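# Three arms load three balls onto a pivoting tray

## Task

A tray balanced on one pivot sits inside a transparent cover. Get exactly one ball into each of its three seats, and all three must still be seated once the robots no longer hold anything in place. Balls may be fed through the chutes in the cover's roof. A ball should not be released while its bottom is still higher than the chute rim, or the result is penalised. Keep the load even: an unbalanced tray tilts at once and the balls roll out.

## Robot and tools

ROBOTS. There are three identical i2rt Big YAM arms, named arm1, arm2 and arm3. Each has six revolute joints, a two-finger gripper and a wrist camera. Base positions in metres, with heading in degrees counter-clockwise from +x: arm1 (0.53, 0.07, 0.79) heading -175; arm2 (-0.10, 0.52, 0.80) heading -87; arm3 (-0.07, -0.50, 0.81) heading 81. The hand reaches roughly 1.0 m from the joint1 axis. Joints move at different speeds, so the path between two postures can bulge outward.

FRAMES. Everything is in a single scene frame: origin on the floor, +z up. The hand point lies halfway between the fingertips. The hand's z axis runs along the fingers, and its y axis is the direction the fingers open and close. With joints 1 and 6 at zero and the hand level and pointing forward, the wrist camera sits above the hand and looks toward the fingertips.

execute_actions(actions, cameras). "actions" is a list holding one action or none. An action is an object with a key for each arm you command ("arm1", "arm2", "arm3"). Under each arm key goes "joints", an object mapping joint names to absolute targets (not offsets). All named motions start together and may finish at different times. Names, units and allowed ranges:
- joint1_rad: -2.879 to 2.879 rad. This turns the arm about its base. Positive is counter-clockwise seen from above, and 0 points along the base heading.
- joint2_rad: 0 to 3.141 rad. This is the shoulder. At 0 the upper arm lies back, near level, and increasing it raises the arm and then brings it forward.
- joint3_rad: 0 to 3.019 rad. This is the elbow. At 0 the forearm is folded against the upper arm, and increasing it opens the elbow.
- joint4_rad: -1.692 to 1.57 rad. This pitches the hand, and positive tilts the fingers up.
- joint5_rad: -1.57 to 1.57 rad. This swings the hand sideways, and positive goes to the arm's right.
- joint6_rad: -2.094 to 2.094 rad. This rolls the hand, and positive is clockwise when viewed from behind the hand.
- gripper_m: 0 to 0.093 m. This is the fingertip gap. Each finger pad pushes with roughly 50 to 62 N at most.
A joint counts as arrived within these tolerances: 0.045, 0.14, 0.09, 0.055, 0.03 and 0.035 rad for joints 1 to 6, and 0.003 m for the gripper. Any joint or arm you leave out may keep driving toward its earlier target. An unknown key or an out-of-range number rejects the whole call, and then nothing moves. An empty list only reports state and images. "cameras" picks images from arm1_cam_wrist, arm2_cam_wrist, arm3_cam_wrist, cam_high, cam_low or "all". If it is omitted or null you get all cameras, and [] gives none. The "pictures" line lists the images in order.

wait(seconds): 0 to 10 s. Nothing new is commanded and the simulation keeps running. It returns the same information as an empty action.

zoom_image(camera, region): a closer view of that camera's most recent full image. region is [x0, y0, x1, y1] in image pixels, with (0,0) at the top-left, and can be at most 504x504. Images are 672x504.

read_manual(section): returns licence texts only.

finished_scene(scene): pass the current scene number. The robot first holds the last command, then the scene closes for good and the result reports success.

RESULT LINES. joint_status describes how each commanded motion of the last accepted action ended:
- "off_target": the joint stopped short and may still be pushing.
- "contact_stop": the joint gave up its target and holds where it stopped.
- "time_out": the joint could not finish. It may keep pushing toward its target, or toward a point limited to 0.375, 0.375, 0.113, 0.225, 0.075 and 0.3 rad (joints 1 to 6) from its current position, and it resumes moving if the way clears. To relieve the push, command its reported position.
- "joint command not followed", often with a "cause:" line: a safety check blocked that arm's joint targets. Gripper targets still execute. The blocked joints show "not_followed" and may be retried with later actions.
- "limit_stop_at_motor_heat": the arm stopped for heat. Resend the target.
on_its_own lists things this call did not command, and "held at" there is a held target, not the joint's position. Joint torques come in joint order, without the gripper. They are noisy, offset per arm and affected by friction, and they are nonzero even in free air.

CAMERAS. cam_high (above, near (-0.24,-0.24,2.15)) and cam_low (side, near (-1.50,0.29,0.90)) are fixed in the room. Wrist camera poses are derived from the reported joint angles. OpenCV-style calibration (K, distortion D, T_world_to_cam) is supplied, with small errors of a few millimetres and under a few degrees. A result lists any camera whose numbers changed.

WHAT TO AVOID. Two robots squeezing each other hard fails the run, and a hard collision can too. No state line reports contact between arms. The inter-arm check can react late and does not cover fingers, gripper housings or wrist cameras. Arms act independently, so a stalled arm does not pause the others. The arms do not stop on contact and can press hard. Sustained pushing or holding a load heats motors: you get a MOTOR HOT warning from 85 °C, and at 100 °C an OVER-TEMPERATURE FAULT makes that arm go limp and drop until it cools. Joints carrying a load may sag. Tiny target changes may not move a joint. While you are thinking, the robots keep holding the last command. Never knock objects outside the work area. Avoid dropping balls from height, slips, slams and heavy pushing, and release each ball with its bottom at or below the chute rim. Put balls into the tray so it stays balanced, for instance by releasing them at the same time. Loose objects may occasionally get a short external shove. The final result must stand without any robot holding it.

Each tool is called after ">>>" as name([rows], argument=value, ...), one row to a line, values as JSON.

## Session

>>> execute_actions(actions=[])

Scene clock: 0.00 s.
Joint torques (N m, as the arm reports them, + toward a larger angle): no reading
Motor temperatures (°C, as the motors report them): arm1=[26 23 27 25 25 24] | arm2=[25 26 23 25 24 24] | arm3=[23 27 27 23 26 26]
arm1.joint_positions: joint1_rad=+0.584 joint2_rad=+0.509 joint3_rad=+1.568 joint4_rad=-1.207 joint5_rad=-0.170 joint6_rad=-0.725 gripper_m=+0.094
arm1.joint_status: not commanded
arm1.hand: x=+0.4200 y=-0.0516 z=+1.4576 quat_wxyz=(-0.050, -0.544, -0.528, +0.650) (m; scene frame)
arm2.joint_positions: joint1_rad=+0.501 joint2_rad=+0.607 joint3_rad=+1.363 joint4_rad=-1.461 joint5_rad=+0.270 joint6_rad=+0.597 gripper_m=+0.095
arm2.joint_status: not commanded
arm2.hand: x=-0.0314 y=+0.3186 z=+1.3146 quat_wxyz=(-0.385, -0.685, -0.582, +0.209) (m; scene frame)
arm3.joint_positions: joint1_rad=+0.539 joint2_rad=+0.368 joint3_rad=+1.445 joint4_rad=-1.192 joint5_rad=+0.301 joint6_rad=+0.385 gripper_m=+0.095
arm3.joint_status: not commanded
arm3.hand: x=-0.0696 y=-0.3776 z=+1.4486 quat_wxyz=(-0.366, +0.453, -0.591, -0.558) (m; scene frame)
pictures: arm1_cam_wrist, arm2_cam_wrist, arm3_cam_wrist, cam_high, cam_low
Images, in order (width x height): arm1_cam_wrist 672x504, arm2_cam_wrist 672x504, arm3_cam_wrist 672x504, cam_high 672x504, cam_low 672x504.

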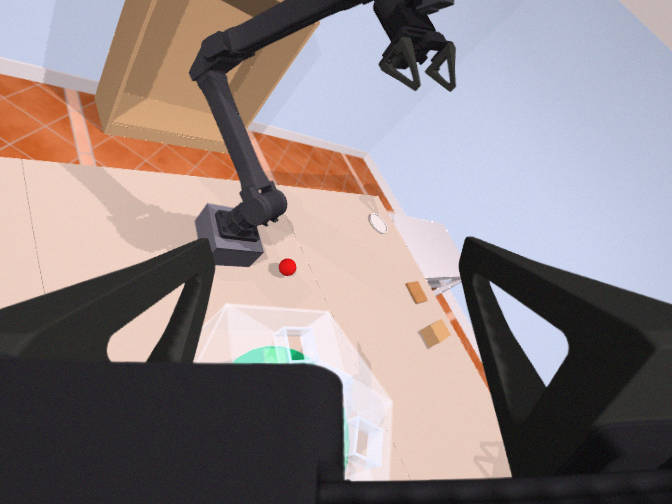

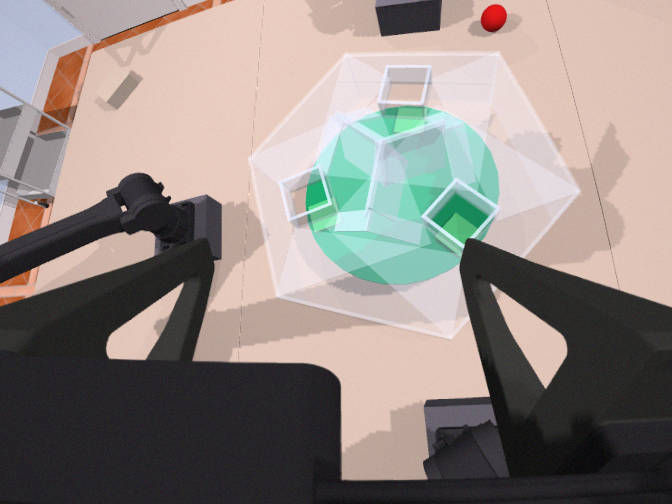

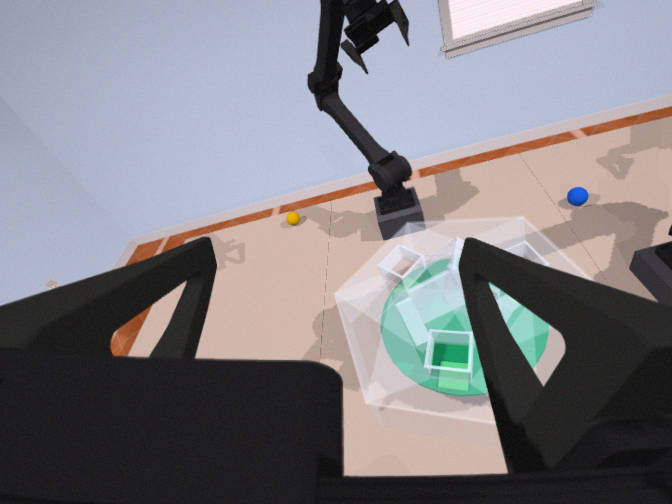

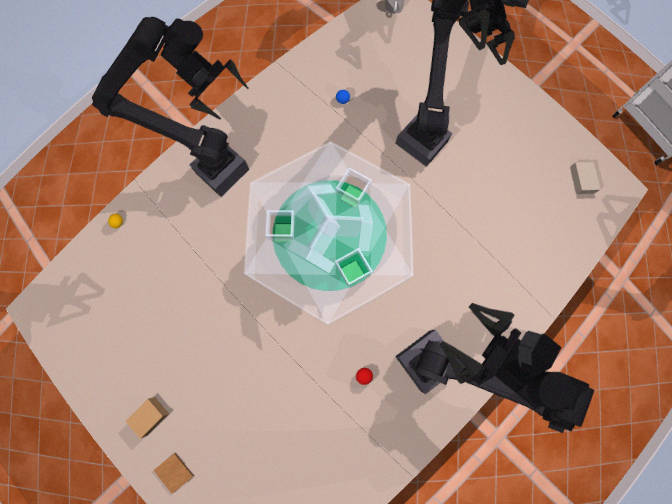

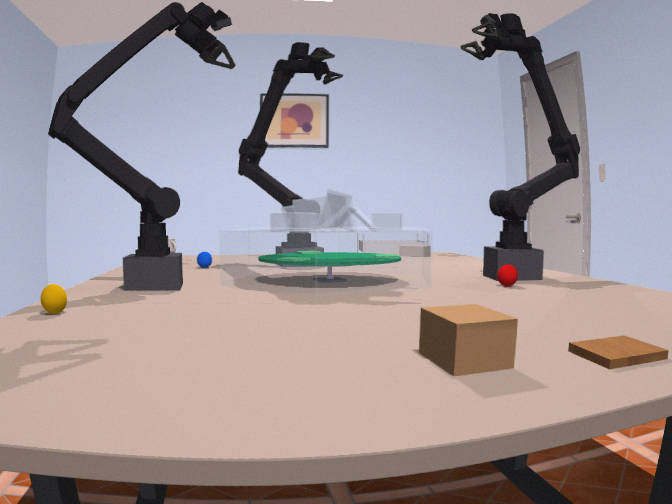

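>>> execute_actions([
  {"arm1":{"joints":{"joint1_rad":-1.4,"joint5_rad":0,"joint6_rad":0,"joint2_rad":1.0}},"arm2":{"joints":{"joint1_rad":-1.943,"joint5_rad":0,"joint6_rad":0}},"arm3":{"joints":{"joint1_rad":1.189,"joint5_rad":0,"joint6_rad":0,"joint2_rad":0.8,"joint3_rad":0.8}}},
], cameras=[])

>>> execute_actions([
  {"arm1":{"joints":{"joint2_rad":1.457,"joint3_rad":0.886,"joint4_rad":-1.0}},"arm2":{"joints":{"joint2_rad":1.753,"joint3_rad":1.224,"joint4_rad":-1.042}},"arm3":{"joints":{"joint2_rad":1.04,"joint3_rad":0.478,"joint4_rad":-1.009}}},
])

Scene clock: 39.73 s.
Joint torques (N m, as the arm reports them, + toward a larger angle): arm1=[ 0.39 -5.11 11.52  2.21  0.19  0.21] | arm2=[-0.93  1.69 11.04  1.9   0.03 -0.15] | arm3=[-0.64 -1.49  9.55  0.68 -0.05 -0.16]
Motor temperatures (°C, as the motors report them): arm1=[26 24 30 25 25 24] | arm2=[25 26 26 25 24 24] | arm3=[23 27 29 23 26 26]
arm1.joint_positions: joint1_rad=-1.395 joint2_rad=+1.012 joint3_rad=+1.554 joint4_rad=-1.207 joint5_rad=-0.002 joint6_rad=-0.010 gripper_m=+0.094
arm1.joint_status: all done
arm1.hand: x=+0.4168 y=+0.4509 z=+1.3183 quat_wxyz=(+0.268, -0.719, +0.541, +0.344) (m; scene frame)
arm2.joint_positions: joint1_rad=-1.938 joint2_rad=+0.607 joint3_rad=+1.363 joint4_rad=-1.461 joint5_rad=+0.001 joint6_rad=+0.013 gripper_m=+0.095
arm2.joint_status: all done
arm2.hand: x=-0.3078 y=+0.5873 z=+1.3083 quat_wxyz=(+0.057, -0.896, +0.149, +0.415) (m; scene frame)
arm3.joint_positions: joint1_rad=+1.186 joint2_rad=+0.794 joint3_rad=+0.807 joint4_rad=-1.188 joint5_rad=+0.001 joint6_rad=+0.016 gripper_m=+0.095
arm3.joint_status: all done
arm3.hand: x=-0.3108 y=-0.3518 z=+1.0327 quat_wxyz=(-0.055, +0.943, -0.271, -0.183) (m; scene frame)
pictures: none
No camera images: the call's "cameras" was empty. Leave "cameras" out to get every camera's image.

Scene clock: 41.53 s.
Joint torques (N m, as the arm reports them, + toward a larger angle): arm1=[  0.28 -10.76   7.89   0.43   0.19   0.22] | arm2=[ -0.82 -14.94  10.02   0.58   0.03  -0.15] | arm3=[-0.97 -3.42  7.95  0.45 -0.01 -0.14]
Motor temperatures (°C, as the motors report them): arm1=[26 24 30 25 25 24] | arm2=[25 26 26 25 24 24] | arm3=[23 27 29 23 26 26]
arm1.joint_positions: joint1_rad=-1.395 joint2_rad=+1.465 joint3_rad=+0.878 joint4_rad=-1.001 joint5_rad=-0.002 joint6_rad=-0.010 gripper_m=+0.094
arm1.joint_status: all done
arm1.hand: x=+0.4300 y=+0.4157 z=+0.8426 quat_wxyz=(-0.004, -0.798, +0.603, -0.009) (m; scene frame)
arm2.joint_positions: joint1_rad=-1.938 joint2_rad=+1.761 joint3_rad=+1.210 joint4_rad=-1.051 joint5_rad=+0.001 joint6_rad=+0.013 gripper_m=+0.095
arm2.joint_status: all done
arm2.hand: x=-0.5591 y=+0.6627 z=+0.8467 quat_wxyz=(-0.007, -0.987, +0.161, -0.016) (m; scene frame)
arm3.joint_positions: joint1_rad=+1.186 joint2_rad=+1.047 joint3_rad=+0.475 joint4_rad=-1.026 joint5_rad=+0.001 joint6_rad=+0.016 gripper_m=+0.095
arm3.joint_status: all done
arm3.hand: x=-0.2438 y=-0.3905 z=+0.8472 quat_wxyz=(+0.000, +0.961, -0.277, +0.019) (m; scene frame)
pictures: arm1_cam_wrist, arm2_cam_wrist, arm3_cam_wrist, cam_high, cam_low
camera_calibration (this result's frames):
arm1_cam_wrist: T_world_to_cam=[[0.964113, 0.265446, -0.00492064, -0.518331], [0.214221, -0.766845, 0.605027, -0.275785], [0.156829, -0.584369, -0.796189, 0.967382], [0, 0, 0, 1]] pos_world=[0.407095, 0.491413, 0.934527]
arm2_cam_wrist: T_world_to_cam=[[0.313845, 0.948887, -0.0333989, -0.419754], [0.75701, -0.228839, 0.61202, 0.0629582], [0.573095, -0.217362, -0.790137, 1.25294], [0, 0, 0, 1]] pos_world=[-0.633976, 0.685048, 0.937443]
arm3_cam_wrist: T_world_to_cam=[[0.523791, 0.851834, 0.00474119, 0.463479], [0.669221, -0.414933, 0.61642, -0.516104], [0.527055, -0.319702, -0.787403, 0.792039], [0, 0, 0, 1]] pos_world=[-0.314827, -0.355739, 0.939594]
Images, in order (width x height): arm1_cam_wrist 672x504, arm2_cam_wrist 672x504, arm3_cam_wrist 672x504, cam_high 672x504, cam_low 672x504.

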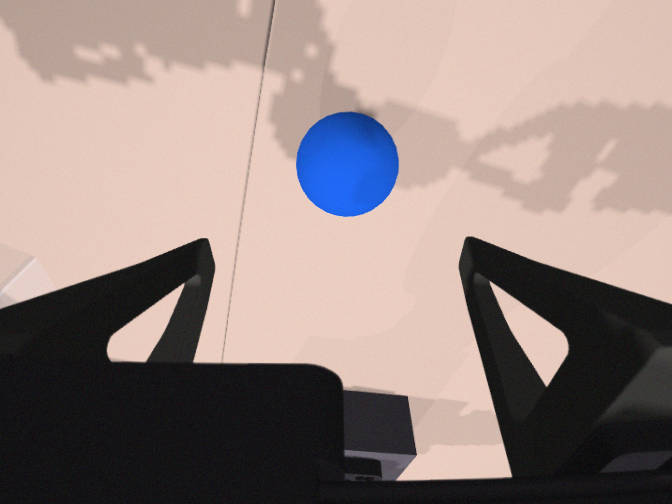

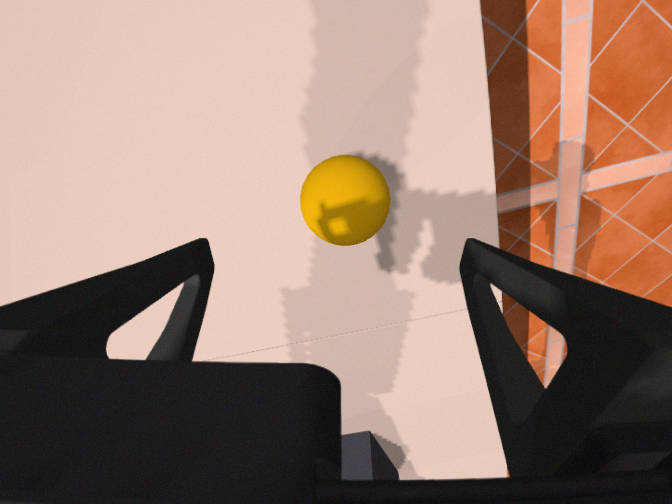

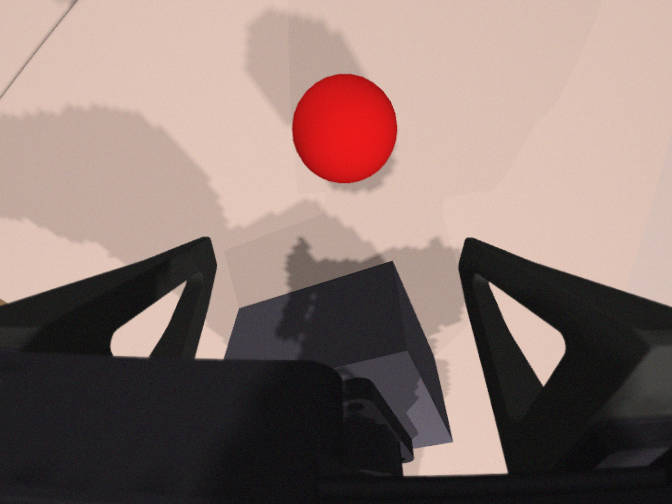

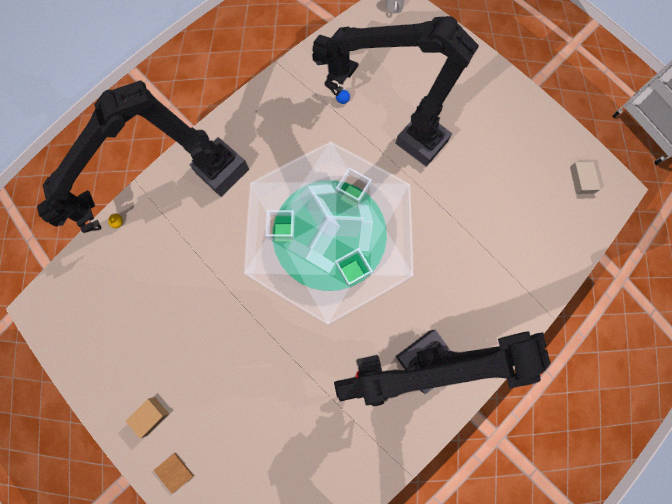

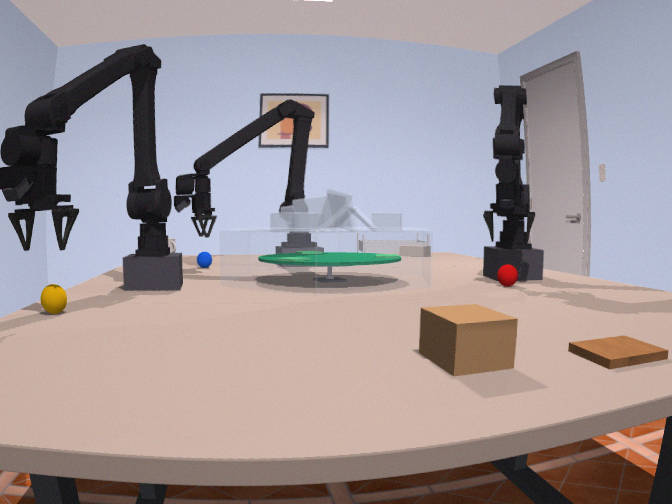

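>>> execute_actions([
  {"arm1":{"joints":{"joint1_rad":-1.415,"joint2_rad":1.65,"joint3_rad":0.77,"joint4_rad":-0.69}},"arm2":{"joints":{"joint1_rad":-1.953,"joint2_rad":1.857,"joint3_rad":1.048,"joint4_rad":-0.762}},"arm3":{"joints":{"joint1_rad":1.165,"joint2_rad":1.406,"joint3_rad":0.38,"joint4_rad":-0.545}}},
], cameras=["arm1_cam_wrist","arm2_cam_wrist","arm3_cam_wrist","cam_low"])

Scene clock: 52.63 s.
Joint torques (N m, as the arm reports them, + toward a larger angle): arm1=[ -0.06 -11.48   6.3    1.03   0.2    0.22] | arm2=[ -0.85 -15.99   8.75   0.57   0.04  -0.15] | arm3=[-1.53 -5.14  4.41  0.47 -0.03 -0.19]
Motor temperatures (°C, as the motors report them): arm1=[26 24 30 25 25 24] | arm2=[25 27 26 25 24 24] | arm3=[23 27 29 23 26 26]
arm1.joint_positions: joint1_rad=-1.404 joint2_rad=+1.657 joint3_rad=+0.759 joint4_rad=-0.703 joint5_rad=-0.002 joint6_rad=-0.010 gripper_m=+0.094
arm1.joint_status: all done
arm1.hand: x=+0.4366 y=+0.4063 z=+0.7434 quat_wxyz=(-0.008, -0.795, +0.606, -0.015) (m; scene frame)
arm2.joint_positions: joint1_rad=-1.947 joint2_rad=+1.875 joint3_rad=+1.026 joint4_rad=-0.774 joint5_rad=+0.001 joint6_rad=+0.013 gripper_m=+0.095
arm2.joint_status: all done
arm2.hand: x=-0.5222 y=+0.6537 z=+0.7421 quat_wxyz=(-0.009, -0.986, +0.165, -0.025) (m; scene frame)
arm3.joint_positions: joint1_rad=+1.173 joint2_rad=+1.407 joint3_rad=+0.383 joint4_rad=-0.562 joint5_rad=+0.001 joint6_rad=+0.016 gripper_m=+0.095
arm3.joint_status: all done
arm3.hand: x=-0.2543 y=-0.3796 z=+0.7500 quat_wxyz=(-0.002, +0.959, -0.284, +0.014) (m; scene frame)
pictures: arm1_cam_wrist, arm2_cam_wrist, arm3_cam_wrist, cam_low
camera_calibration (this result's frames):
arm1_cam_wrist: T_world_to_cam=[[0.966543, 0.256457, -0.00492468, -0.520141], [0.205103, -0.761183, 0.615251, -0.230302], [0.154037, -0.595677, -0.788316, 0.881837], [0, 0, 0, 1]] pos_world=[0.414139, 0.483381, 0.834298]
arm2_cam_wrist: T_world_to_cam=[[0.322586, 0.945958, -0.0331999, -0.419996], [0.74329, -0.231444, 0.627657, 0.0798907], [0.586053, -0.22715, -0.777782, 1.15125], [0, 0, 0, 1]] pos_world=[-0.598589, 0.677295, 0.831332]
arm3_cam_wrist: T_world_to_cam=[[0.535074, 0.844791, 0.00482616, 0.460292], [0.669422, -0.427469, 0.607573, -0.442657], [0.515335, -0.321866, -0.794249, 0.72597], [0, 0, 0, 1]] pos_world=[-0.324084, -0.344408, 0.843326]
Images, in order (width x height): arm1_cam_wrist 672x504, arm2_cam_wrist 672x504, arm3_cam_wrist 672x504, cam_low 672x504.

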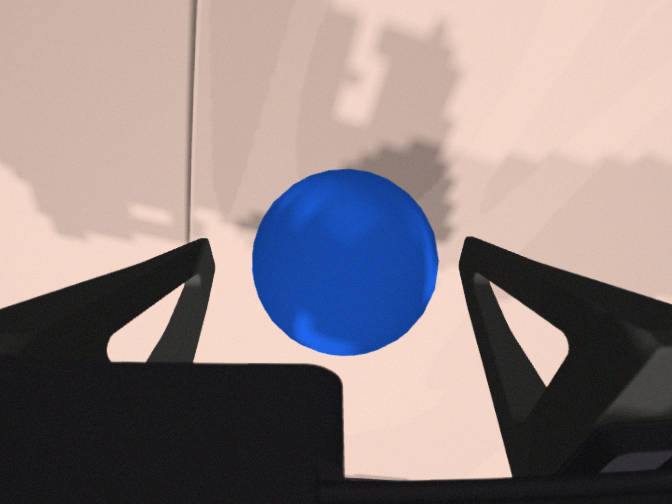

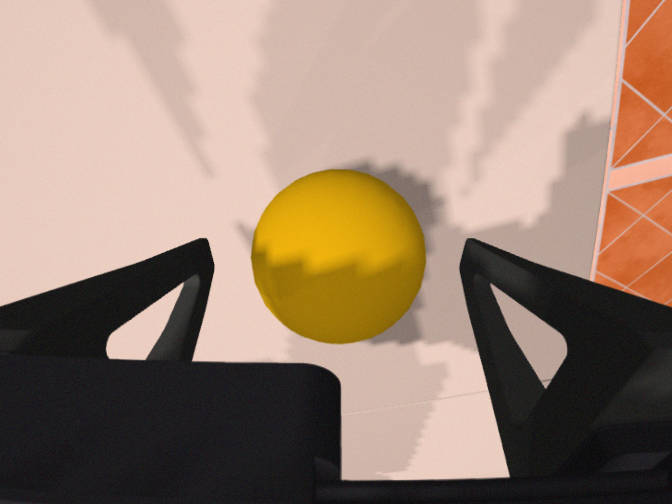

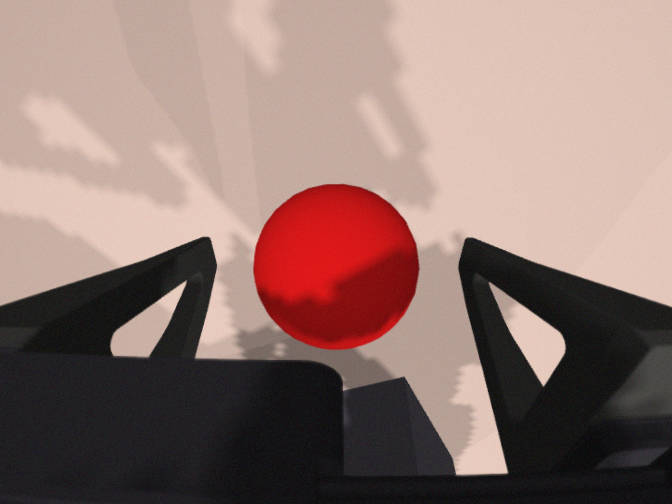

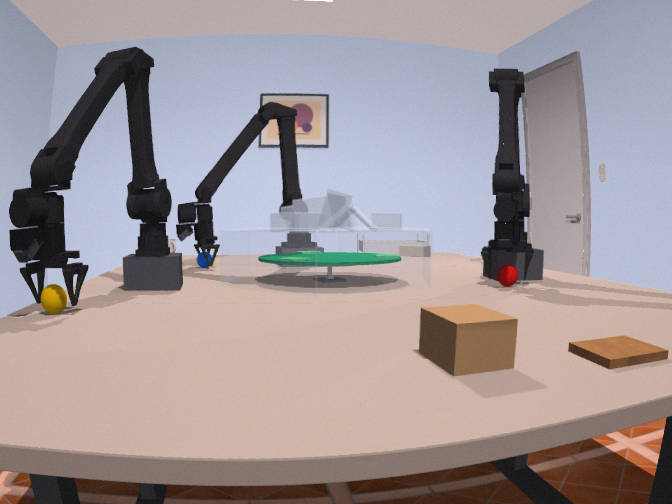

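>>> execute_actions([
  {"arm1":{"joints":{"joint4_rad":-0.655}},"arm2":{"joints":{"joint4_rad":-0.74}}},
], cameras=[])

>>> execute_actions([
  {"arm1":{"joints":{"gripper_m":0.04}},"arm2":{"joints":{"gripper_m":0.04}},"arm3":{"joints":{"gripper_m":0.04}}},
], cameras=[])

>>> execute_actions([
  {"arm1":{"joints":{"joint2_rad":1.359,"joint3_rad":1.208,"joint4_rad":-1.42}},"arm2":{"joints":{"joint2_rad":1.332,"joint3_rad":1.156,"joint4_rad":-1.395}},"arm3":{"joints":{"joint2_rad":1.40,"joint3_rad":1.196,"joint4_rad":-1.367}}},
], cameras=[])

>>> execute_actions([
  {"arm1":{"joints":{"joint1_rad":-0.124}},"arm2":{"joints":{"joint1_rad":-0.085}},"arm3":{"joints":{"joint1_rad":0.08}}},
])

Scene clock: 63.80 s.
Joint torques (N m, as the arm reports them, + toward a larger angle): arm1=[ -0.15 -11.48   6.29   1.11   0.19   0.21] | arm2=[ -0.88 -15.98   8.73   0.63   0.03  -0.15] | arm3=[-1.41 -5.13  4.67  0.48 -0.05 -0.21]
Motor temperatures (°C, as the motors report them): arm1=[26 24 29 25 25 24] | arm2=[25 27 25 25 24 24] | arm3=[23 27 29 23 26 26]
arm1.joint_positions: joint1_rad=-1.404 joint2_rad=+1.657 joint3_rad=+0.759 joint4_rad=-0.669 joint5_rad=-0.002 joint6_rad=-0.010 gripper_m=+0.094
arm1.joint_status: all done
arm1.hand: x=+0.4345 y=+0.4144 z=+0.7433 quat_wxyz=(+0.003, -0.795, +0.606, -0.001) (m; scene frame)
arm2.joint_positions: joint1_rad=-1.947 joint2_rad=+1.875 joint3_rad=+1.026 joint4_rad=-0.752 joint5_rad=+0.001 joint6_rad=+0.013 gripper_m=+0.095
arm2.joint_status: all done
arm2.hand: x=-0.5272 y=+0.6554 z=+0.7419 quat_wxyz=(-0.007, -0.986, +0.165, -0.015) (m; scene frame)
arm3.joint_positions: joint1_rad=+1.173 joint2_rad=+1.407 joint3_rad=+0.383 joint4_rad=-0.562 joint5_rad=+0.001 joint6_rad=+0.016 gripper_m=+0.095
arm3.joint_status: not commanded
arm3.hand: x=-0.2543 y=-0.3796 z=+0.7500 quat_wxyz=(-0.002, +0.959, -0.284, +0.014) (m; scene frame)
pictures: none
No camera images: the call's "cameras" was empty. Leave "cameras" out to get every camera's image.

Scene clock: 64.40 s.
Joint torques (N m, as the arm reports them, + toward a larger angle): arm1=[ -0.15 -11.72   6.23   1.11   0.19   0.21] | arm2=[ -0.85 -15.83   8.72   0.52   0.03  -0.15] | arm3=[-1.99 -4.99  4.4   0.31 -0.01 -0.16]
Motor temperatures (°C, as the motors report them): arm1=[26 24 29 25 25 24] | arm2=[25 27 25 25 24 24] | arm3=[23 27 29 23 26 26]
arm1.joint_positions: joint1_rad=-1.404 joint2_rad=+1.657 joint3_rad=+0.759 joint4_rad=-0.668 joint5_rad=-0.001 joint6_rad=-0.010 gripper_m=+0.055
arm1.joint_status: gripper_m off_target (ended at +0.055, target +0.040)
arm1.hand: x=+0.4345 y=+0.4146 z=+0.7433 quat_wxyz=(+0.003, -0.795, +0.607, -0.001) (m; scene frame)
arm2.joint_positions: joint1_rad=-1.947 joint2_rad=+1.875 joint3_rad=+1.026 joint4_rad=-0.751 joint5_rad=+0.001 joint6_rad=+0.013 gripper_m=+0.056
arm2.joint_status: gripper_m off_target (ended at +0.056, target +0.040)
arm2.hand: x=-0.5274 y=+0.6555 z=+0.7419 quat_wxyz=(-0.007, -0.986, +0.165, -0.014) (m; scene frame)
arm3.joint_positions: joint1_rad=+1.173 joint2_rad=+1.407 joint3_rad=+0.383 joint4_rad=-0.561 joint5_rad=+0.001 joint6_rad=+0.015 gripper_m=+0.056
arm3.joint_status: gripper_m off_target (ended at +0.056, target +0.040)
arm3.hand: x=-0.2545 y=-0.3796 z=+0.7500 quat_wxyz=(-0.001, +0.959, -0.284, +0.014) (m; scene frame)
pictures: none
No camera images: the call's "cameras" was empty. Leave "cameras" out to get every camera's image.

Scene clock: 65.87 s.
Joint torques (N m, as the arm reports them, + toward a larger angle): arm1=[-0.08 -9.04  9.92 -0.12  0.19  0.21] | arm2=[-0.87 -9.13 13.08 -0.41  0.03 -0.15] | arm3=[-1.88 -9.9  14.23 -0.79 -0.02 -0.18]
Motor temperatures (°C, as the motors report them): arm1=[26 24 30 25 25 24] | arm2=[25 27 26 25 24 24] | arm3=[23 27 29 23 26 26]
arm1.joint_positions: joint1_rad=-1.404 joint2_rad=+1.348 joint3_rad=+1.192 joint4_rad=-1.408 joint5_rad=-0.001 joint6_rad=-0.010 gripper_m=+0.055
arm1.joint_status: all done
arm1.hand: x=+0.4270 y=+0.4361 z=+0.9953 quat_wxyz=(+0.004, -0.795, +0.607, +0.000) (m; scene frame)
arm2.joint_positions: joint1_rad=-1.947 joint2_rad=+1.329 joint3_rad=+1.118 joint4_rad=-1.386 joint5_rad=+0.001 joint6_rad=+0.013 gripper_m=+0.056
arm2.joint_status: all done
arm2.hand: x=-0.4499 y=+0.6327 z=+0.9917 quat_wxyz=(-0.007, -0.986, +0.165, -0.013) (m; scene frame)
arm3.joint_positions: joint1_rad=+1.173 joint2_rad=+1.408 joint3_rad=+1.135 joint4_rad=-1.351 joint5_rad=+0.001 joint6_rad=+0.015 gripper_m=+0.056
arm3.joint_status: all done
arm3.hand: x=-0.3935 y=-0.2950 z=+0.9721 quat_wxyz=(+0.004, +0.958, -0.284, +0.032) (m; scene frame)
pictures: none
No camera images: the call's "cameras" was empty. Leave "cameras" out to get every camera's image.

Scene clock: 67.83 s.
Joint torques (N m, as the arm reports them, + toward a larger angle): arm1=[ 0.66 -9.28 10.07 -0.15  0.14  0.2 ] | arm2=[-0.94 -9.89 13.1  -0.38  0.08 -0.14] | arm3=[ -0.98 -10.25  14.29  -0.83   0.    -0.13]
Motor temperatures (°C, as the motors report them): arm1=[26 24 30 25 25 24] | arm2=[25 27 26 25 24 24] | arm3=[23 27 30 23 26 26]
arm1.joint_positions: joint1_rad=-0.123 joint2_rad=+1.352 joint3_rad=+1.192 joint4_rad=-1.408 joint5_rad=+0.000 joint6_rad=-0.009 gripper_m=+0.055
arm1.joint_status: all done
arm1.hand: x=+0.1409 y=+0.0782 z=+0.9919 quat_wxyz=(+0.000, -1.000, +0.012, -0.002) (m; scene frame)
arm2.joint_positions: joint1_rad=-0.081 joint2_rad=+1.337 joint3_rad=+1.118 joint4_rad=-1.386 joint5_rad=+0.000 joint6_rad=+0.012 gripper_m=+0.056
arm2.joint_status: all done
arm2.hand: x=-0.1131 y=+0.1532 z=+0.9933 quat_wxyz=(+0.009, -0.720, -0.694, -0.008) (m; scene frame)
arm3.joint_positions: joint1_rad=+0.077 joint2_rad=+1.408 joint3_rad=+1.135 joint4_rad=-1.351 joint5_rad=+0.001 joint6_rad=+0.014 gripper_m=+0.056
arm3.joint_status: all done
arm3.hand: x=-0.0369 y=-0.1176 z=+0.9775 quat_wxyz=(+0.013, +0.671, -0.741, +0.022) (m; scene frame)
pictures: arm1_cam_wrist, arm2_cam_wrist, arm3_cam_wrist, cam_high, cam_low
camera_calibration (this result's frames):
arm1_cam_wrist: T_world_to_cam=[[0.0316319, 0.999436, -0.0112645, -0.0689795], [0.804895, -0.0187898, 0.593119, -0.692886], [0.592573, -0.0278283, -0.805036, 0.838239], [0, 0, 0, 1]] pos_world=[0.0631652, 0.0792481, 1.085]
arm2_cam_wrist: T_world_to_cam=[[-0.999284, 0.0310728, -0.0215766, -0.0910916], [0.0117249, 0.796678, 0.604291, -0.71466], [0.0359666, 0.603605, -0.796472, 0.822282], [0, 0, 0, 1]] pos_world=[-0.112222, 0.0758503, 1.08482]
arm3_cam_wrist: T_world_to_cam=[[0.996049, -0.0883209, 0.00921497, 0.0245426], [-0.0746288, -0.776333, 0.62589, -0.700835], [-0.0481253, -0.624105, -0.779857, 0.808501], [0, 0, 0, 1]] pos_world=[-0.0378387, -0.0373239, 1.06893]
Images, in order (width x height): arm1_cam_wrist 672x504, arm2_cam_wrist 672x504, arm3_cam_wrist 672x504, cam_high 672x504, cam_low 672x504.

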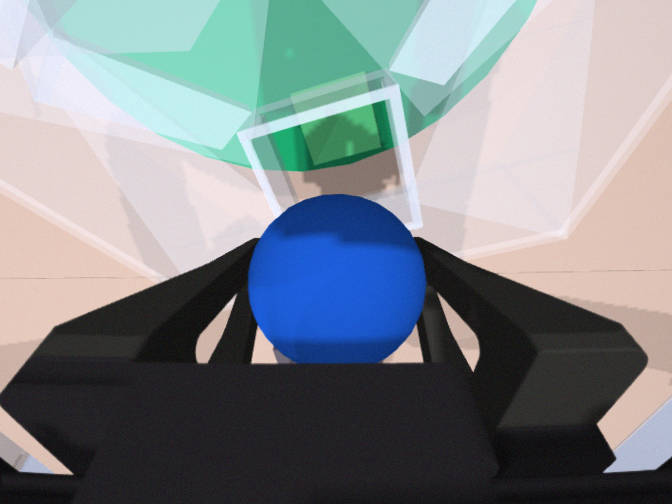

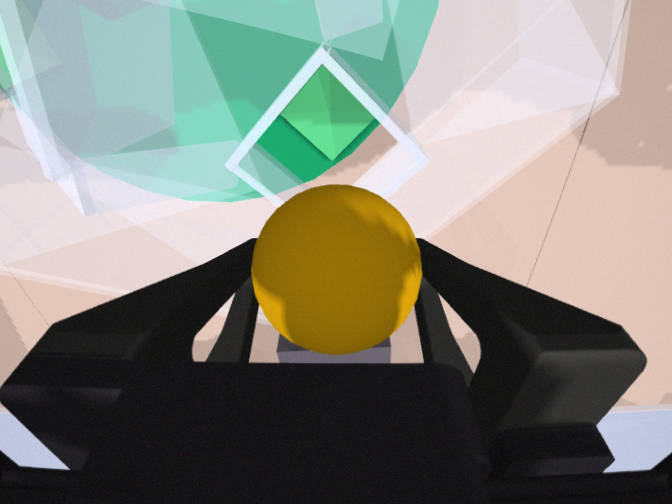

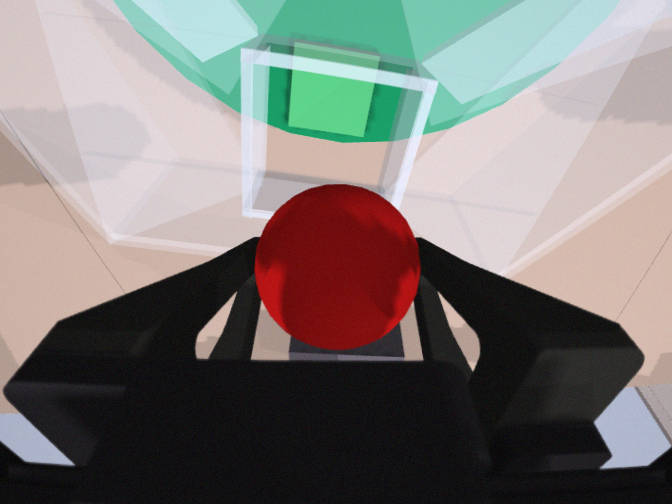

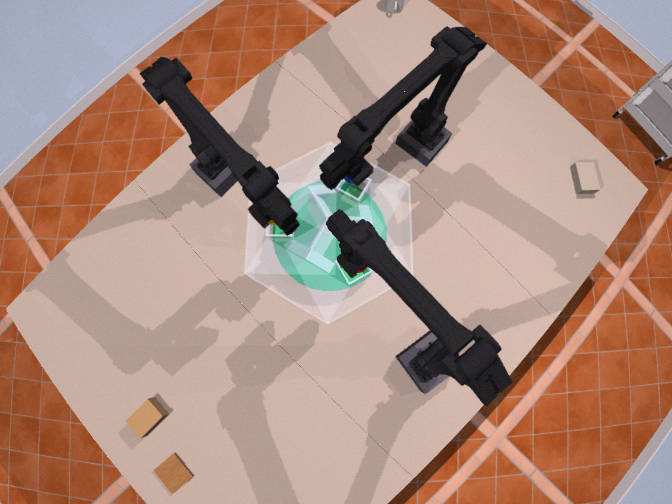

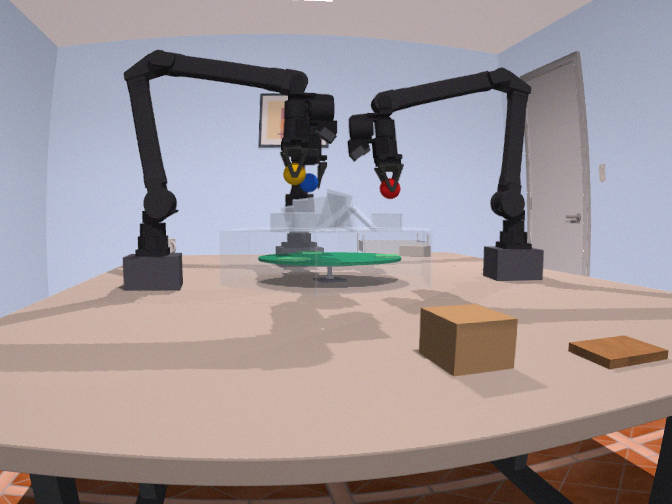

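>>> execute_actions([
  {"arm1":{"joints":{"joint1_rad":-0.11,"joint2_rad":1.395,"joint3_rad":1.06,"joint4_rad":-1.2}},"arm2":{"joints":{"joint1_rad":-0.068,"joint2_rad":1.39,"joint3_rad":0.993,"joint4_rad":-1.165}},"arm3":{"joints":{"joint2_rad":1.49,"joint3_rad":1.095,"joint4_rad":-1.206}}},
], cameras=["arm1_cam_wrist","arm2_cam_wrist","arm3_cam_wrist","cam_low"])

>>> zoom_image(camera="cam_low", region=[210,130,450,300])

Scene clock: 88.20 s.
Joint torques (N m, as the arm reports them, + toward a larger angle): arm1=[ 1.55 -9.84  9.81  1.06  0.14  0.2 ] | arm2=[ -0.06 -11.    11.37   0.55   0.07  -0.15] | arm3=[ -1.16 -11.49   8.71   0.34  -0.1   -0.17]
Motor temperatures (°C, as the motors report them): arm1=[26 24 31 25 25 24] | arm2=[25 27 28 25 24 24] | arm3=[23 28 34 23 26 26]
arm1.joint_positions: joint1_rad=-0.122 joint2_rad=+1.395 joint3_rad=+1.042 joint4_rad=-1.213 joint5_rad=+0.000 joint6_rad=-0.009 gripper_m=+0.055
arm1.joint_status: all done
arm1.hand: x=+0.1430 y=+0.0776 z=+0.9211 quat_wxyz=(+0.000, -1.000, +0.011, -0.002) (m; scene frame)
arm2.joint_positions: joint1_rad=-0.075 joint2_rad=+1.403 joint3_rad=+0.968 joint4_rad=-1.176 joint5_rad=+0.000 joint6_rad=+0.012 gripper_m=+0.056
arm2.joint_status: all done
arm2.hand: x=-0.1113 y=+0.1548 z=+0.9161 quat_wxyz=(+0.011, -0.718, -0.696, -0.010) (m; scene frame)
arm3.joint_positions: joint1_rad=+0.077 joint2_rad=+1.510 joint3_rad=+1.093 joint4_rad=-1.221 joint5_rad=+0.001 joint6_rad=+0.014 gripper_m=+0.056
arm3.joint_status: all done
arm3.hand: x=-0.0347 y=-0.1005 z=+0.9232 quat_wxyz=(+0.018, +0.671, -0.741, +0.027) (m; scene frame)
pictures: arm1_cam_wrist, arm2_cam_wrist, arm3_cam_wrist, cam_low
camera_calibration (this result's frames):
arm1_cam_wrist: T_world_to_cam=[[0.0304715, 0.999472, -0.0112719, -0.0691426], [0.80582, -0.0178923, 0.59189, -0.651643], [0.591376, -0.0271189, -0.80594, 0.780871], [0, 0, 0, 1]] pos_world=[0.0654255, 0.0786231, 1.01426]
arm2_cam_wrist: T_world_to_cam=[[-0.999435, 0.0258706, -0.0214763, -0.0902898], [0.00745025, 0.793251, 0.608849, -0.67348], [0.0327874, 0.608344, -0.792996, 0.755428], [0, 0, 0, 1]] pos_world=[-0.10999, 0.0770144, 1.00716]
arm3_cam_wrist: T_world_to_cam=[[0.996043, -0.0883871, 0.00927034, 0.0243034], [-0.0739908, -0.766954, 0.637422, -0.663073], [-0.04923, -0.635585, -0.770459, 0.766985], [0, 0, 0, 1]] pos_world=[-0.0355099, -0.0189138, 1.01336]
Images, in order (width x height): arm1_cam_wrist 672x504, arm2_cam_wrist 672x504, arm3_cam_wrist 672x504, cam_low 672x504.

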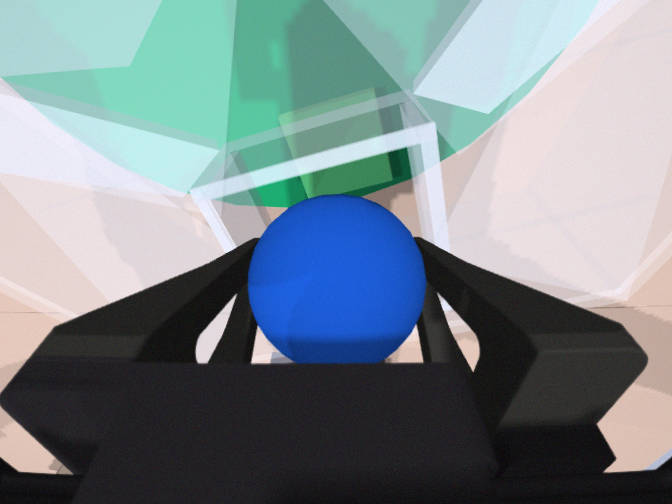

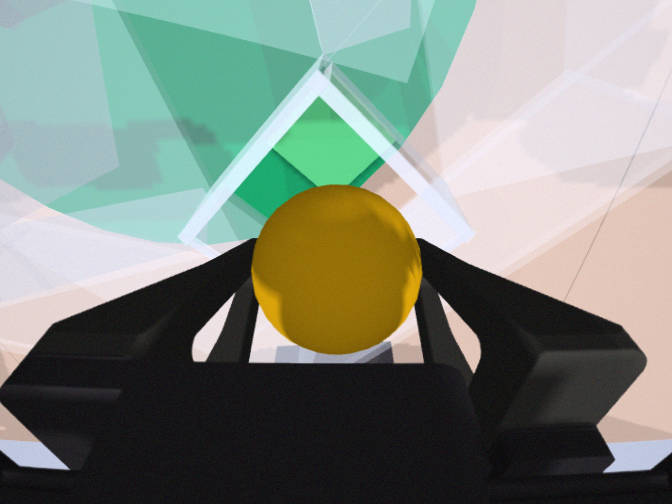

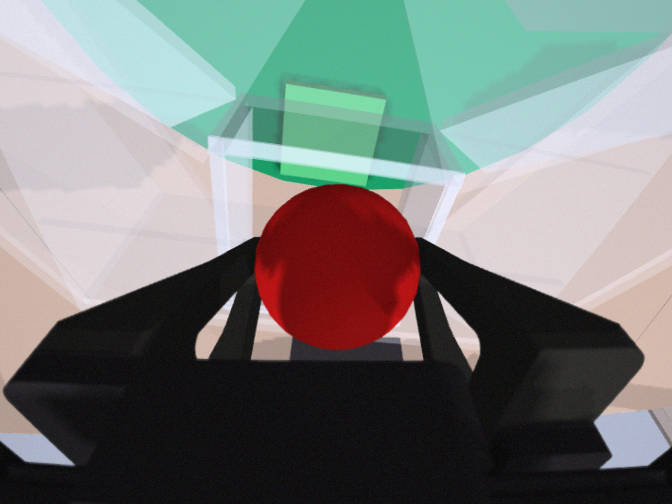

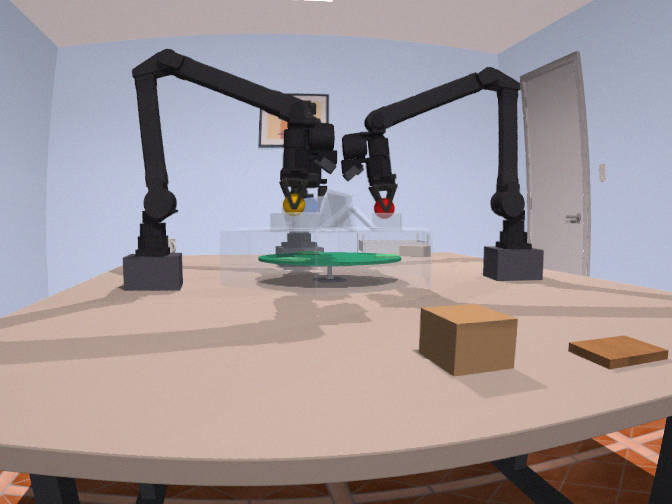

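Region (210, 130, 450, 300) of cam_low's 672x504 image, scaled by 2.100, with more detail than that image has; it fills the top 357 rows of this view, and the rest is white.

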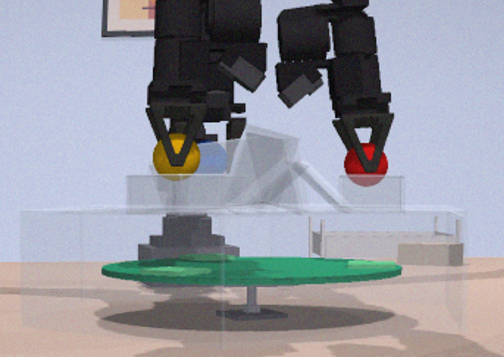

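>>> execute_actions([
  {"arm1":{"joints":{"joint1_rad":-0.10,"joint3_rad":1.022,"joint4_rad":-1.173}},"arm2":{"joints":{"joint1_rad":-0.058,"joint3_rad":0.963,"joint4_rad":-1.12}},"arm3":{"joints":{"joint4_rad":-1.26}}},
], cameras=["arm1_cam_wrist","arm2_cam_wrist","arm3_cam_wrist","cam_low"])

>>> zoom_image(camera="cam_low", region=[210,130,450,300])

Scene clock: 97.67 s.
Joint torques (N m, as the arm reports them, + toward a larger angle): arm1=[  1.3  -10.1    8.51   1.05   0.07   0.2 ] | arm2=[ -0.23 -10.87  10.01   0.73   0.07  -0.14] | arm3=[ -0.93 -11.97   8.43  -1.    -0.03  -0.14]
Motor temperatures (°C, as the motors report them): arm1=[26 24 31 25 25 24] | arm2=[25 27 27 25 24 24] | arm3=[23 28 33 23 26 26]
arm1.joint_positions: joint1_rad=-0.110 joint2_rad=+1.395 joint3_rad=+1.019 joint4_rad=-1.185 joint5_rad=+0.001 joint6_rad=-0.009 gripper_m=+0.055
arm1.joint_status: all done
arm1.hand: x=+0.1450 y=+0.0732 z=+0.9128 quat_wxyz=(+0.001, -1.000, +0.005, +0.001) (m; scene frame)
arm2.joint_positions: joint1_rad=-0.064 joint2_rad=+1.403 joint3_rad=+0.954 joint4_rad=-1.133 joint5_rad=+0.000 joint6_rad=+0.012 gripper_m=+0.056
arm2.joint_status: all done
arm2.hand: x=-0.1072 y=+0.1501 z=+0.9110 quat_wxyz=(+0.001, -0.714, -0.700, +0.001) (m; scene frame)
arm3.joint_positions: joint1_rad=+0.077 joint2_rad=+1.510 joint3_rad=+1.093 joint4_rad=-1.244 joint5_rad=+0.001 joint6_rad=+0.014 gripper_m=+0.056
arm3.joint_status: all done
arm3.hand: x=-0.0352 y=-0.1062 z=+0.9236 quat_wxyz=(+0.027, +0.670, -0.741, +0.035) (m; scene frame)
pictures: arm1_cam_wrist, arm2_cam_wrist, arm3_cam_wrist, cam_low
camera_calibration (this result's frames):
arm1_cam_wrist: T_world_to_cam=[[0.0182221, 0.999789, -0.00945327, -0.0648276], [0.808662, -0.00917703, 0.588202, -0.646112], [0.587991, -0.0183628, -0.808659, 0.775232], [0, 0, 0, 1]] pos_world=[0.067837, 0.07312, 1.00633]
arm2_cam_wrist: T_world_to_cam=[[-0.999673, 0.0137577, -0.0215635, -0.0843047], [-0.00148643, 0.810362, 0.585927, -0.649234], [0.0255352, 0.585767, -0.810077, 0.772289], [0, 0, 0, 1]] pos_world=[-0.104963, 0.0748925, 1.0042]
arm3_cam_wrist: T_world_to_cam=[[0.996033, -0.088489, 0.0093589, 0.024191], [-0.0729601, -0.751946, 0.655175, -0.682514], [-0.0509384, -0.653258, -0.75542, 0.747859], [0, 0, 0, 1]] pos_world=[-0.0357966, -0.0225281, 1.01189]
Images, in order (width x height): arm1_cam_wrist 672x504, arm2_cam_wrist 672x504, arm3_cam_wrist 672x504, cam_low 672x504.

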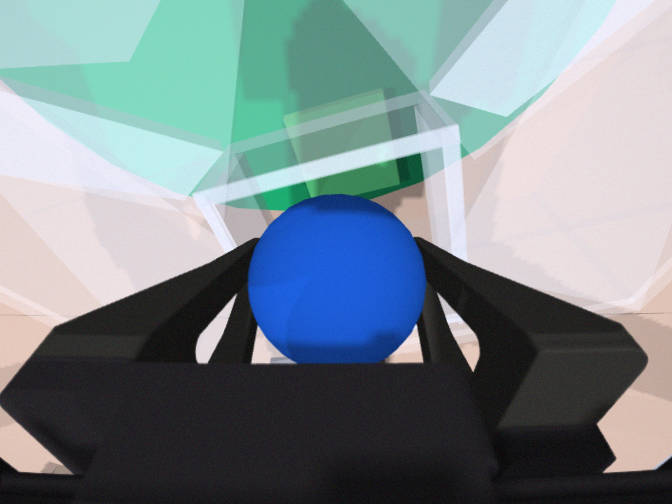

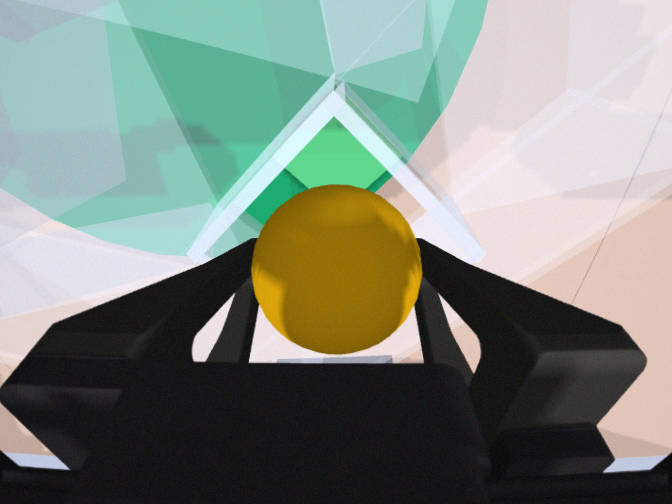

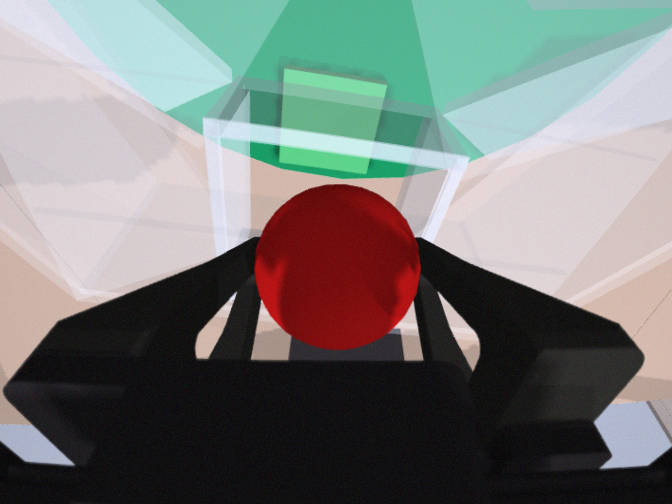

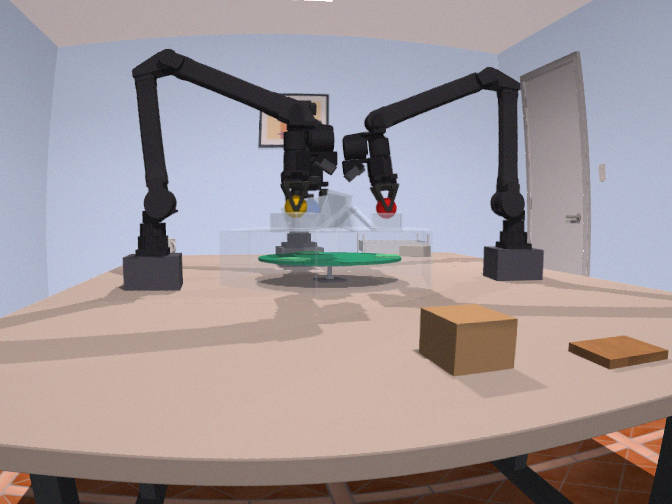

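Region (210, 130, 450, 300) of cam_low's 672x504 image, scaled by 2.100, with more detail than that image has; it fills the top 357 rows of this view, and the rest is white.

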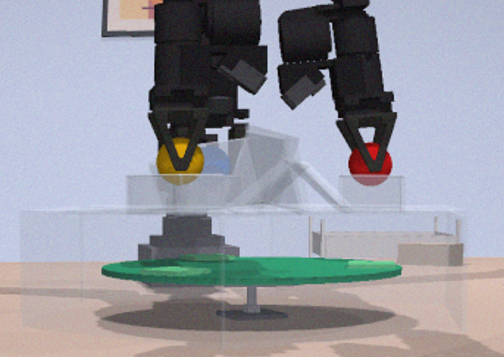

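>>> execute_actions([
  {"arm1":{"joints":{"joint3_rad":1.0}},"arm2":{"joints":{"joint3_rad":0.95}}},
], cameras=["arm1_cam_wrist"])

>>> execute_actions([
  {"arm1":{"joints":{"gripper_m":0.064}},"arm2":{"joints":{"gripper_m":0.064}},"arm3":{"joints":{"gripper_m":0.064}}},
], cameras=["cam_low","cam_high"])

Scene clock: 102.80 s.
Joint torques (N m, as the arm reports them, + toward a larger angle): arm1=[  1.45 -10.     7.33   0.72  -0.03   0.2 ] | arm2=[ -0.13 -10.77  10.02   0.63   0.07  -0.14] | arm3=[ -1.82 -10.71   8.67  -1.31  -0.02  -0.15]
Motor temperatures (°C, as the motors report them): arm1=[26 24 31 25 25 24] | arm2=[25 27 27 25 24 24] | arm3=[23 28 32 23 26 26]
arm1.joint_positions: joint1_rad=-0.110 joint2_rad=+1.395 joint3_rad=+1.012 joint4_rad=-1.178 joint5_rad=+0.005 joint6_rad=-0.009 gripper_m=+0.055
arm1.joint_status: all done
arm1.hand: x=+0.1460 y=+0.0737 z=+0.9104 quat_wxyz=(+0.002, -1.000, +0.005, +0.001) (m; scene frame)
arm2.joint_positions: joint1_rad=-0.064 joint2_rad=+1.403 joint3_rad=+0.940 joint4_rad=-1.131 joint5_rad=+0.000 joint6_rad=+0.012 gripper_m=+0.056
arm2.joint_status: all done
arm2.hand: x=-0.1072 y=+0.1553 z=+0.9062 quat_wxyz=(+0.005, -0.714, -0.700, -0.004) (m; scene frame)
arm3.joint_positions: joint1_rad=+0.077 joint2_rad=+1.510 joint3_rad=+1.093 joint4_rad=-1.244 joint5_rad=+0.001 joint6_rad=+0.014 gripper_m=+0.056
arm3.joint_status: not commanded
arm3.hand: x=-0.0352 y=-0.1062 z=+0.9236 quat_wxyz=(+0.027, +0.670, -0.741, +0.035) (m; scene frame)
pictures: arm1_cam_wrist
camera_calibration (this result's frames):
arm1_cam_wrist: T_world_to_cam=[[0.0182266, 0.999813, -0.00640157, -0.0681536], [0.808627, -0.010975, 0.588219, -0.645367], [0.588039, -0.0158977, -0.808677, 0.772518], [0, 0, 0, 1]] pos_world=[0.0688328, 0.0733392, 1.0039]
Images, in order (width x height): arm1_cam_wrist 672x504.

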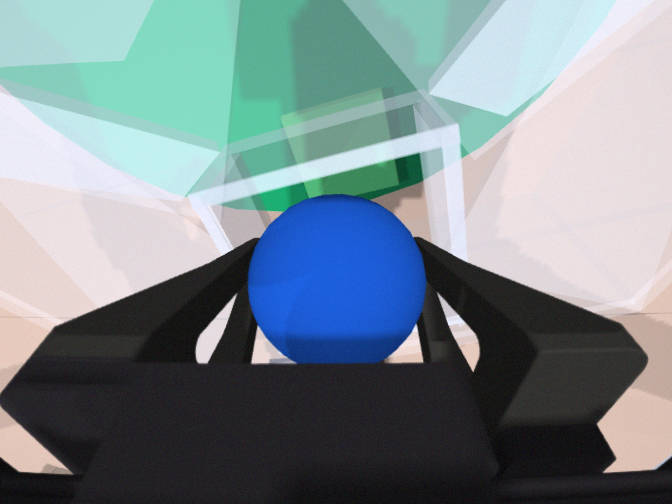

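Scene clock: 103.43 s.
Joint torques (N m, as the arm reports them, + toward a larger angle): arm1=[ 1.62 -9.88  7.35  0.72 -0.54  0.21] | arm2=[ -0.17 -10.66  10.1    0.64   0.08  -0.14] | arm3=[ -0.75 -11.29   8.75  -1.08  -0.03  -0.21]
Motor temperatures (°C, as the motors report them): arm1=[26 24 31 25 25 24] | arm2=[25 27 27 25 24 24] | arm3=[23 28 32 23 26 26]
arm1.joint_positions: joint1_rad=-0.113 joint2_rad=+1.394 joint3_rad=+1.012 joint4_rad=-1.178 joint5_rad=+0.019 joint6_rad=-0.010 gripper_m=+0.064
arm1.joint_status: all done
arm1.hand: x=+0.1461 y=+0.0772 z=+0.9108 quat_wxyz=(+0.009, -1.000, +0.006, +0.001) (m; scene frame)
arm2.joint_positions: joint1_rad=-0.064 joint2_rad=+1.403 joint3_rad=+0.940 joint4_rad=-1.131 joint5_rad=+0.000 joint6_rad=+0.012 gripper_m=+0.064
arm2.joint_status: all done
arm2.hand: x=-0.1072 y=+0.1553 z=+0.9062 quat_wxyz=(+0.005, -0.714, -0.700, -0.004) (m; scene frame)
arm3.joint_positions: joint1_rad=+0.077 joint2_rad=+1.505 joint3_rad=+1.093 joint4_rad=-1.245 joint5_rad=+0.001 joint6_rad=+0.014 gripper_m=+0.064
arm3.joint_status: all done
arm3.hand: x=-0.0352 y=-0.1062 z=+0.9257 quat_wxyz=(+0.025, +0.670, -0.741, +0.034) (m; scene frame)
pictures: cam_high, cam_low
Images, in order (width x height): cam_high 672x504, cam_low 672x504.

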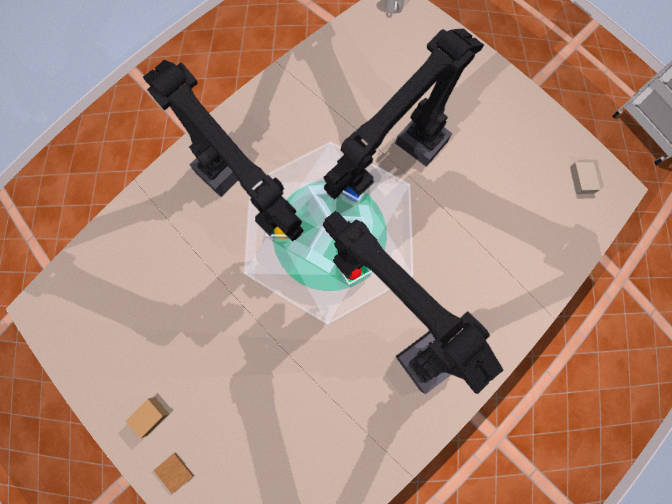

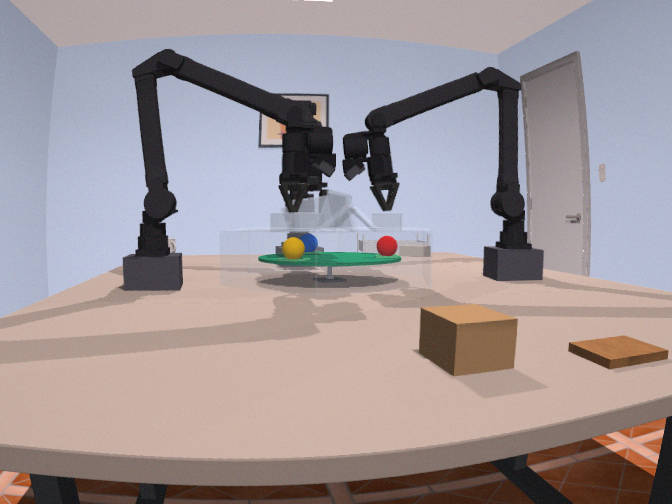

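>>> finished_scene(scene=1)

The scene is finished: the task was done.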